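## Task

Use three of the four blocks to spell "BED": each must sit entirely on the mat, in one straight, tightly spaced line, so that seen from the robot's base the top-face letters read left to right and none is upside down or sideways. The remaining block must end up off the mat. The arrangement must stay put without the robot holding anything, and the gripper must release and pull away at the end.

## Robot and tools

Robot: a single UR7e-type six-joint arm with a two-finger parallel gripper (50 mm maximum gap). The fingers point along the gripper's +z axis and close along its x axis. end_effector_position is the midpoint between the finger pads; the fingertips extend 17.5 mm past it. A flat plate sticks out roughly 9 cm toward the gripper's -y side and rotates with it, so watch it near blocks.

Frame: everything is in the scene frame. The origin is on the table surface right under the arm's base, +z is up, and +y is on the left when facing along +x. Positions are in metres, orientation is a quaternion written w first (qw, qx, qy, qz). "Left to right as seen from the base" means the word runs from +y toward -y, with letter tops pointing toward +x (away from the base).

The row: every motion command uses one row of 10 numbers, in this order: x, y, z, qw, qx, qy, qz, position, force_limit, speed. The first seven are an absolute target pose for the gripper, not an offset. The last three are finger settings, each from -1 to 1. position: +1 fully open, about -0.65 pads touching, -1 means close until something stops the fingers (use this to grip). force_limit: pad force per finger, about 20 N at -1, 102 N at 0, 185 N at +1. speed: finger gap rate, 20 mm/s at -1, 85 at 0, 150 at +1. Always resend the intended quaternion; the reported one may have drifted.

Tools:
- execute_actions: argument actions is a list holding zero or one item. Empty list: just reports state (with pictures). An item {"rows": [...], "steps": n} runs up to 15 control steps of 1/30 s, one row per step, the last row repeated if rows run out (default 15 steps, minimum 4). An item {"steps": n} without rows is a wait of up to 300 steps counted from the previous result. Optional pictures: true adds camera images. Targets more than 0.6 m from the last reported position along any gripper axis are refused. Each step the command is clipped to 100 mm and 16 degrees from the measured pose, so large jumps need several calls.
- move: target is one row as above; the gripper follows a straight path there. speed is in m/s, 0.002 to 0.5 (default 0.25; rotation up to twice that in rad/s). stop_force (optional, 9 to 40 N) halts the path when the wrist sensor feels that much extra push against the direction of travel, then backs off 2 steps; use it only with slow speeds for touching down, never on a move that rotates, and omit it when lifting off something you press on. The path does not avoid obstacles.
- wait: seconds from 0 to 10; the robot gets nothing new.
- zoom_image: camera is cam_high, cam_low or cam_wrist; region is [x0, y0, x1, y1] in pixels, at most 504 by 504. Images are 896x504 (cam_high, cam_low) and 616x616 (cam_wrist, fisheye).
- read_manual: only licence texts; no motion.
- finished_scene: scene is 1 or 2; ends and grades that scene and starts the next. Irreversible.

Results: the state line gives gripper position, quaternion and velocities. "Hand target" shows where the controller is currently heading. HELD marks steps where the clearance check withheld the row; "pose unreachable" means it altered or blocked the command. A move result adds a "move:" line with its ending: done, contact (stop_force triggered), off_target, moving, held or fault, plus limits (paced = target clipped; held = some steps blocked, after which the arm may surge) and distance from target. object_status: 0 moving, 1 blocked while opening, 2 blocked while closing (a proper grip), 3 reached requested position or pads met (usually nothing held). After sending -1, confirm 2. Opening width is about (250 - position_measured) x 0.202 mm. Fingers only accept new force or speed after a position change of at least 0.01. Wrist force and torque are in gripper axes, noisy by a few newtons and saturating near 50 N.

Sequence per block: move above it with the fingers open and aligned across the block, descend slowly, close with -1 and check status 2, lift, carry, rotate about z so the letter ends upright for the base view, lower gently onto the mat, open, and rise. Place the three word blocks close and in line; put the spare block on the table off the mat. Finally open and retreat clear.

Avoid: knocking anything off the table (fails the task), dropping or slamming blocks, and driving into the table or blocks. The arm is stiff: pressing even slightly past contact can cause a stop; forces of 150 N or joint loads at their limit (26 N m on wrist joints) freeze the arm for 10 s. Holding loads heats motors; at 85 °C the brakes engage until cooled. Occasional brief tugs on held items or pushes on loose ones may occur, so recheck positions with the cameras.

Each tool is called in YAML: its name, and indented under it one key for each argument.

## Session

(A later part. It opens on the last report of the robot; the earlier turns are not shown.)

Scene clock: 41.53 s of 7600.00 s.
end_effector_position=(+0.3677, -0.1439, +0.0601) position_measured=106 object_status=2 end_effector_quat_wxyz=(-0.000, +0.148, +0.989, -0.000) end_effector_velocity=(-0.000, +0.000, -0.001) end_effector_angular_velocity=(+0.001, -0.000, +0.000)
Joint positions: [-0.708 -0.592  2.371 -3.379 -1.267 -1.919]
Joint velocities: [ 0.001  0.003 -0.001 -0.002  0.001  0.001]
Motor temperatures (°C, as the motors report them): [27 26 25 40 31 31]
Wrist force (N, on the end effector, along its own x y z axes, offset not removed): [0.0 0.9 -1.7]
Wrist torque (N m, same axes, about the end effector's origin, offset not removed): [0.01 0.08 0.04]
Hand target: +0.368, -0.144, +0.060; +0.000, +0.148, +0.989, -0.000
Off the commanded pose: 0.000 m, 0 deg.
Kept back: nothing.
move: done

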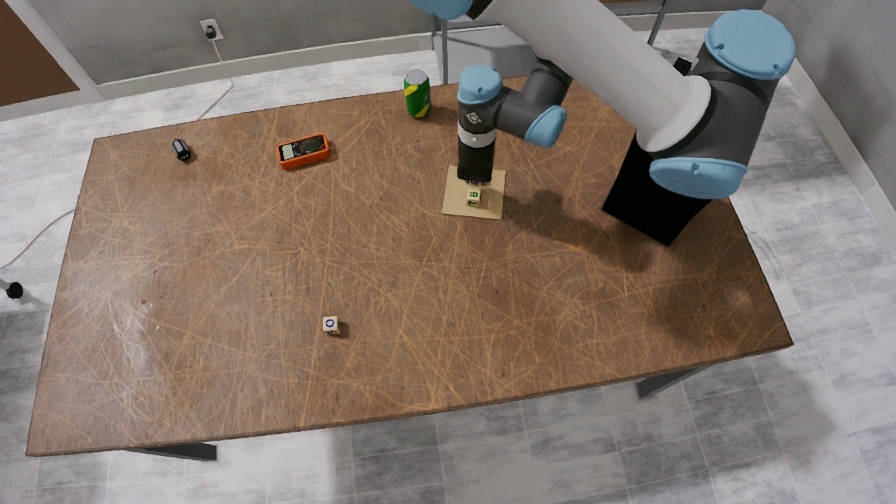

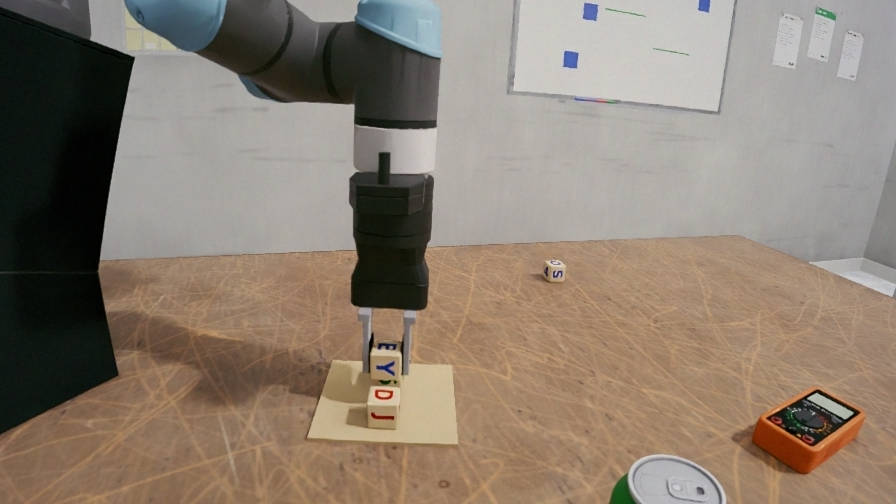

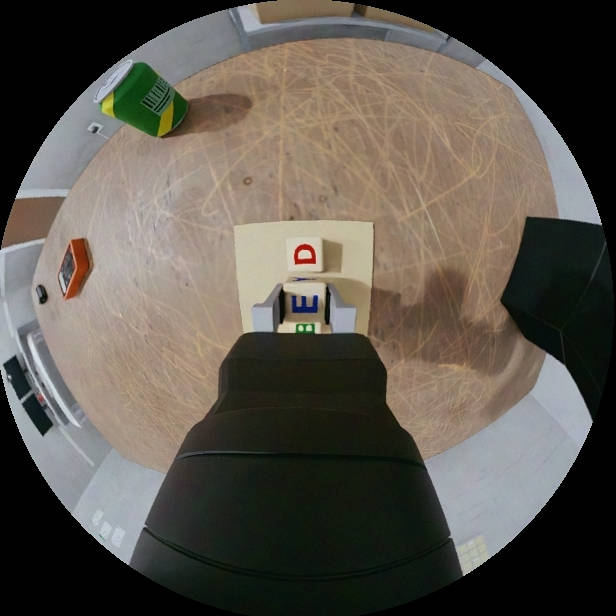

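move:
  target: [0.3678,-0.1435,0.031,0,0.148,0.989,0,-1,-0.5,0]
  speed: 0.04

move:
  target: [0.3678,-0.1435,0.018,0,0.148,0.989,0,-1,-0.5,0]
  speed: 0.004
  stop_force: 9

Scene clock: 42.83 s of 7600.00 s.
end_effector_position=(+0.3678, -0.1435, +0.0311) position_measured=106 object_status=2 end_effector_quat_wxyz=(-0.000, +0.148, +0.989, -0.000) end_effector_velocity=(+0.000, +0.000, -0.002) end_effector_angular_velocity=(+0.002, -0.001, -0.001)
Joint positions: [-0.684 -0.504  2.323 -3.427 -1.268 -1.893]
Joint velocities: [ 0.001  0.005 -0.003 -0.002  0.002  0.002]
Motor temperatures (°C, as the motors report them): [27 26 25 40 31 31]
Wrist force (N, on the end effector, along its own x y z axes, offset not removed): [1.4 0.8 -0.6]
Wrist torque (N m, same axes, about the end effector's origin, offset not removed): [-0.05 -0.07 0.07]
Hand target: +0.368, -0.144, +0.031; +0.000, +0.148, +0.989, -0.000
Off the commanded pose: 0.000 m, 0 deg.
Kept back: nothing.
move: done

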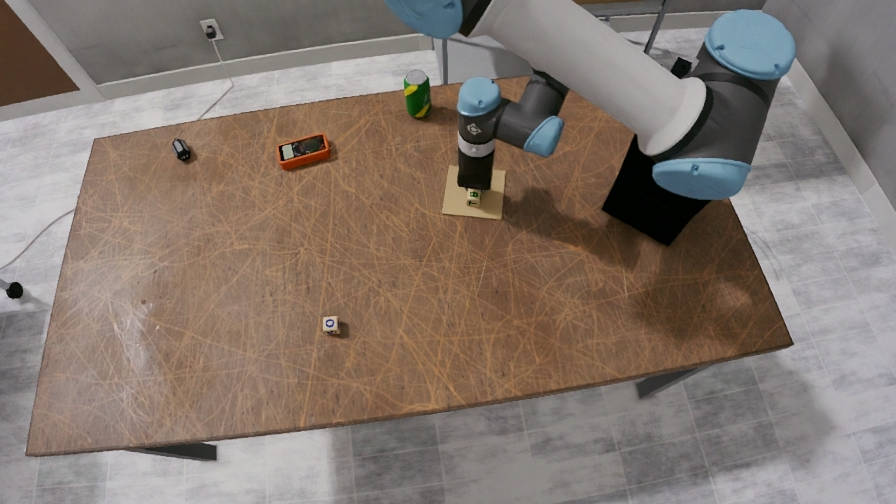

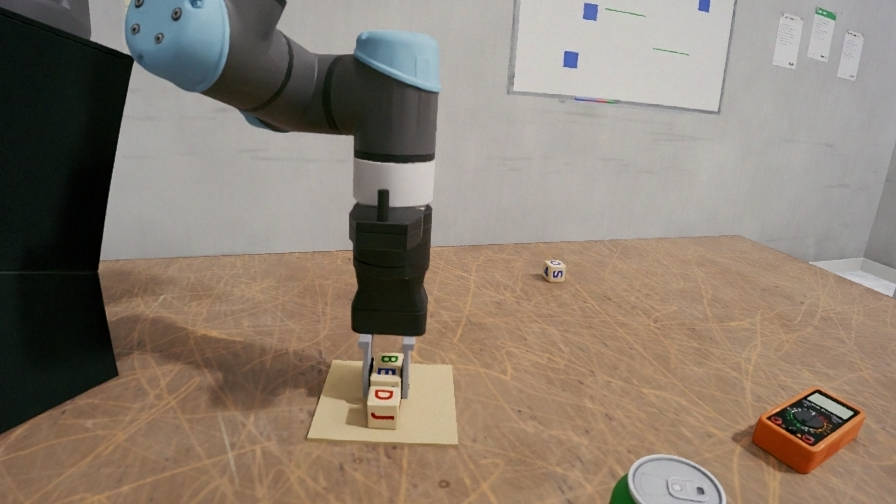

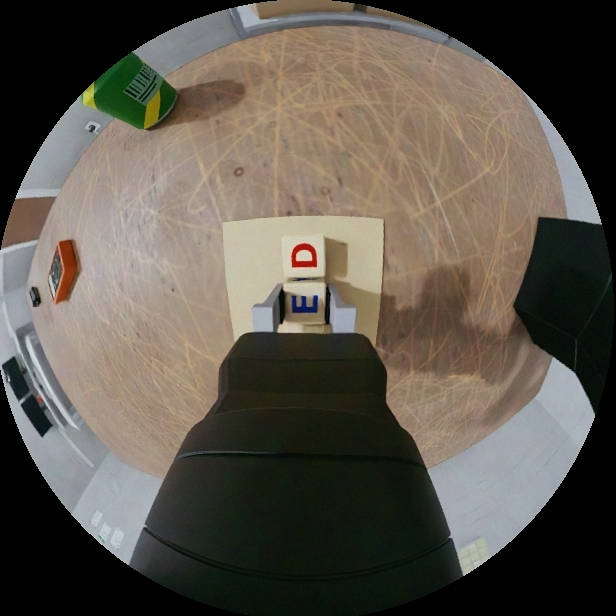

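Scene clock: 44.53 s of 7600.00 s.
end_effector_position=(+0.3679, -0.1435, +0.0257) position_measured=106 object_status=2 end_effector_quat_wxyz=(+0.000, +0.148, +0.989, -0.000) end_effector_velocity=(-0.000, +0.001, +0.001) end_effector_angular_velocity=(+0.002, +0.001, +0.001)
Joint positions: [-0.68  -0.489  2.314 -3.435 -1.268 -1.889]
Joint velocities: [ 0.    -0.003  0.002  0.003  0.001 -0.002]
Motor temperatures (°C, as the motors report them): [27 26 25 40 31 31]
Wrist force (N, on the end effector, along its own x y z axes, offset not removed): [11.6 6.0 -44.6]
Wrist torque (N m, same axes, about the end effector's origin, offset not removed): [-0.17 0.59 0.13]
Hand target: +0.368, -0.144, +0.026; +0.000, +0.148, +0.989, -0.000
Off the commanded pose: 0.008 m, 0 deg.
Kept back: nothing.
move: contact

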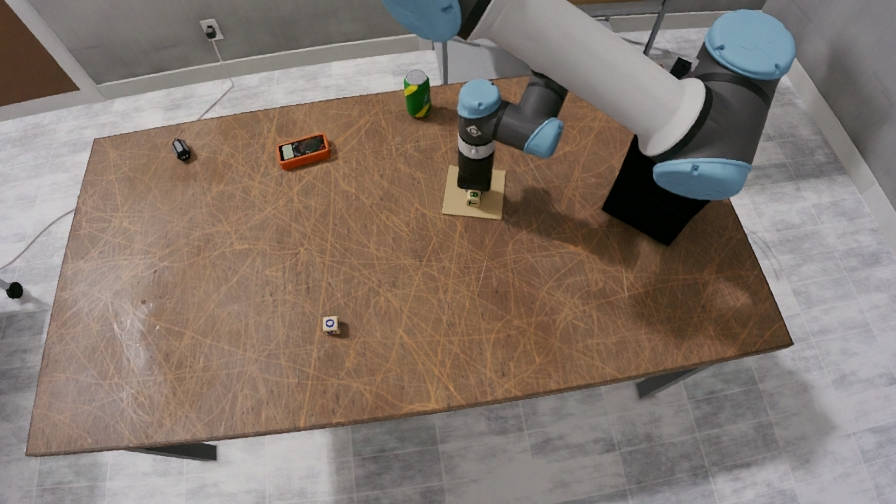

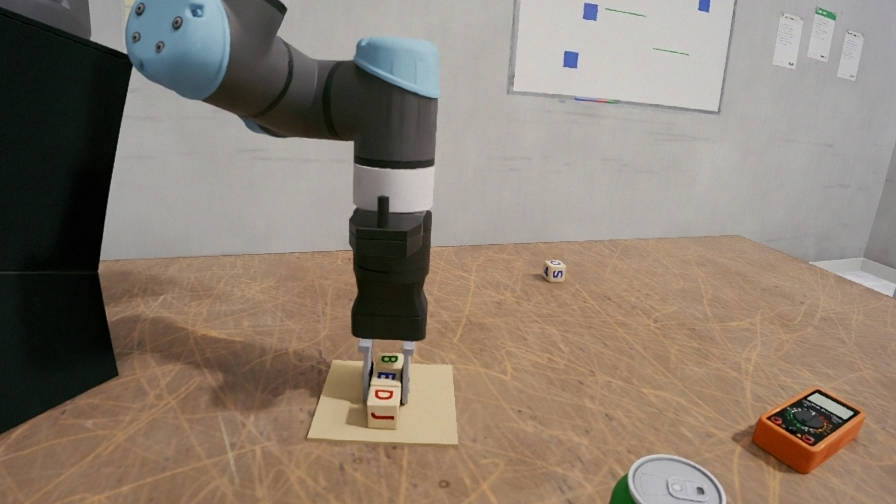

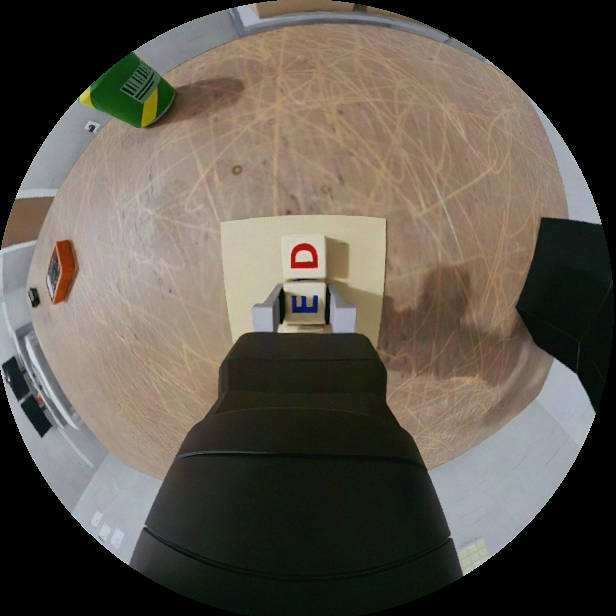

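move:
  target: [0.3678,-0.1435,0.0265,0,0.148,0.989,0,1,-0.5,0]

move:
  target: [0.3678,-0.1435,0.18,0,0.148,0.989,0,1,-0.5,0]
  speed: 0.3

Scene clock: 45.47 s of 7600.00 s.
end_effector_position=(+0.3678, -0.1435, +0.0265) position_measured=3 object_status=3 end_effector_quat_wxyz=(-0.000, +0.148, +0.989, -0.000) end_effector_velocity=(+0.001, +0.000, +0.000) end_effector_angular_velocity=(+0.001, -0.002, +0.001)
Joint positions: [-0.681 -0.491  2.315 -3.434 -1.268 -1.889]
Joint velocities: [-0.    -0.001 -0.    -0.     0.002 -0.001]
Motor temperatures (°C, as the motors report them): [27 26 25 40 31 31]
Wrist force (N, on the end effector, along its own x y z axes, offset not removed): [-0.9 0.9 -0.1]
Wrist torque (N m, same axes, about the end effector's origin, offset not removed): [0.03 0.30 0.13]
Hand target: +0.368, -0.143, +0.026; -0.000, +0.148, +0.989, +0.000
Off the commanded pose: 0.000 m, 0 deg.
Kept back: nothing.
move: done

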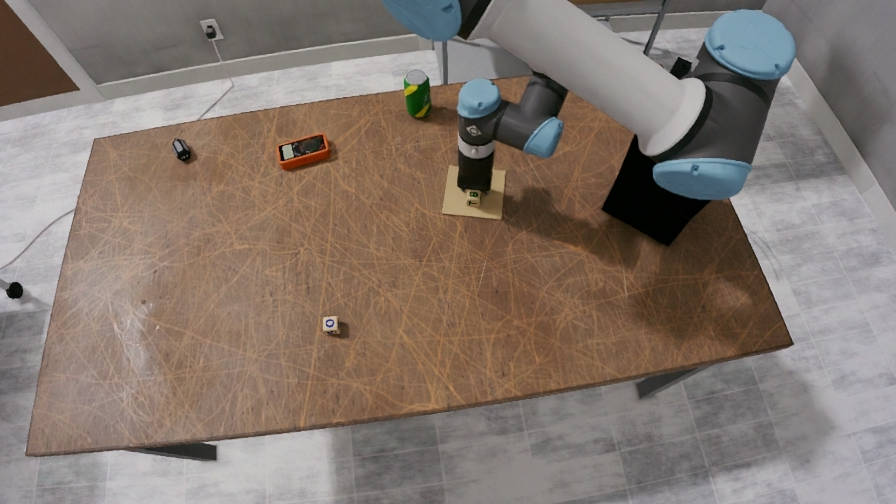

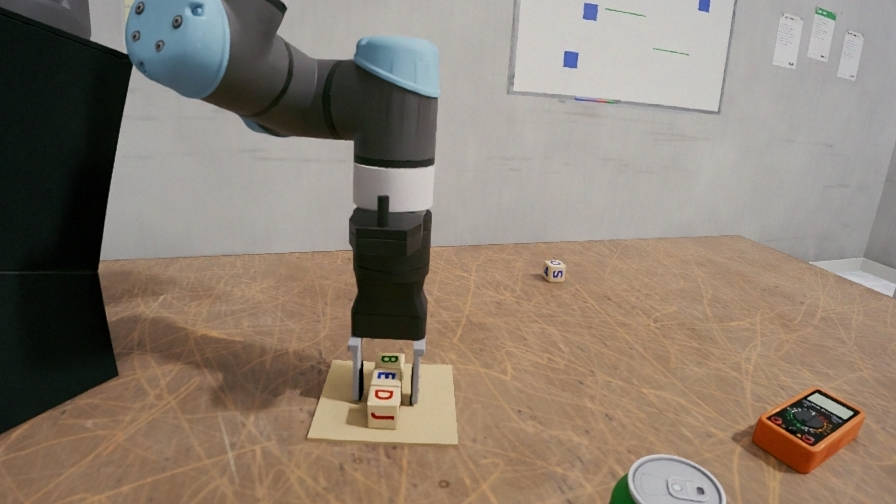

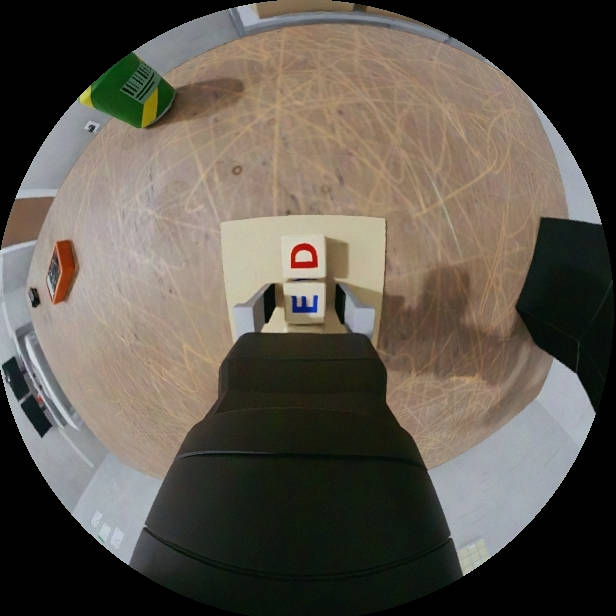

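Scene clock: 46.60 s of 7600.00 s.
end_effector_position=(+0.3677, -0.1434, +0.1797) position_measured=3 object_status=3 end_effector_quat_wxyz=(+0.000, +0.148, +0.989, +0.000) end_effector_velocity=(+0.001, -0.000, +0.002) end_effector_angular_velocity=(+0.001, +0.001, +0.001)
Joint positions: [-0.806 -1.017  2.503 -3.056 -1.265 -2.021]
Joint velocities: [-0.001 -0.007 -0.002  0.012  0.    -0.003]
Motor temperatures (°C, as the motors report them): [27 26 25 40 31 31]
Wrist force (N, on the end effector, along its own x y z axes, offset not removed): [-2.8 2.3 -2.7]
Wrist torque (N m, same axes, about the end effector's origin, offset not removed): [0.27 0.62 0.21]
Hand target: +0.368, -0.143, +0.180; -0.000, +0.148, +0.989, +0.000
Off the commanded pose: 0.000 m, 0 deg.
Kept back: nothing.
move: done

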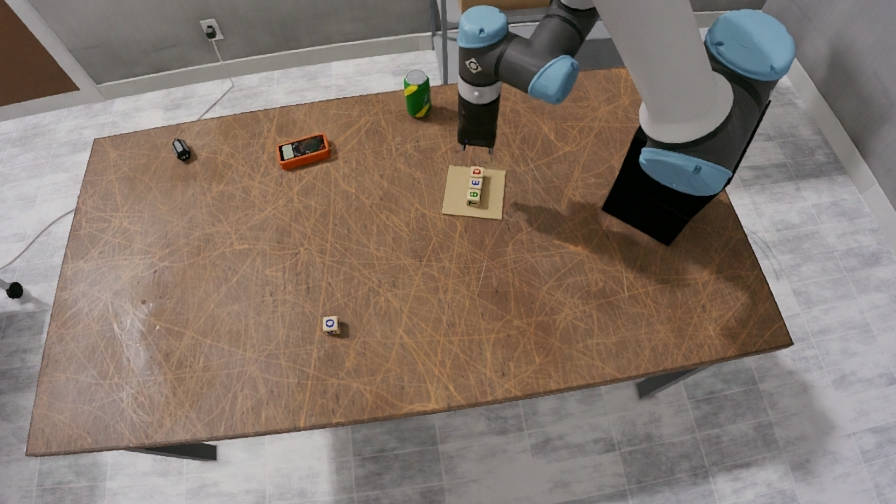

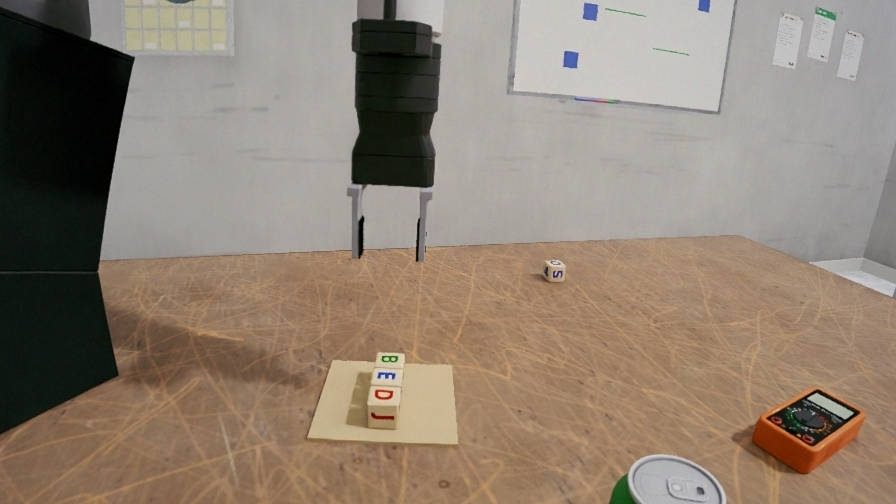

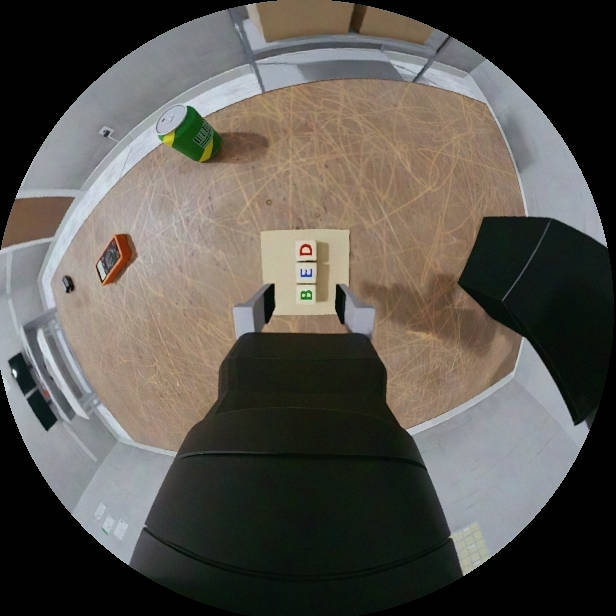

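finished_scene:
  scene: 2

The scene is finished: the task was done.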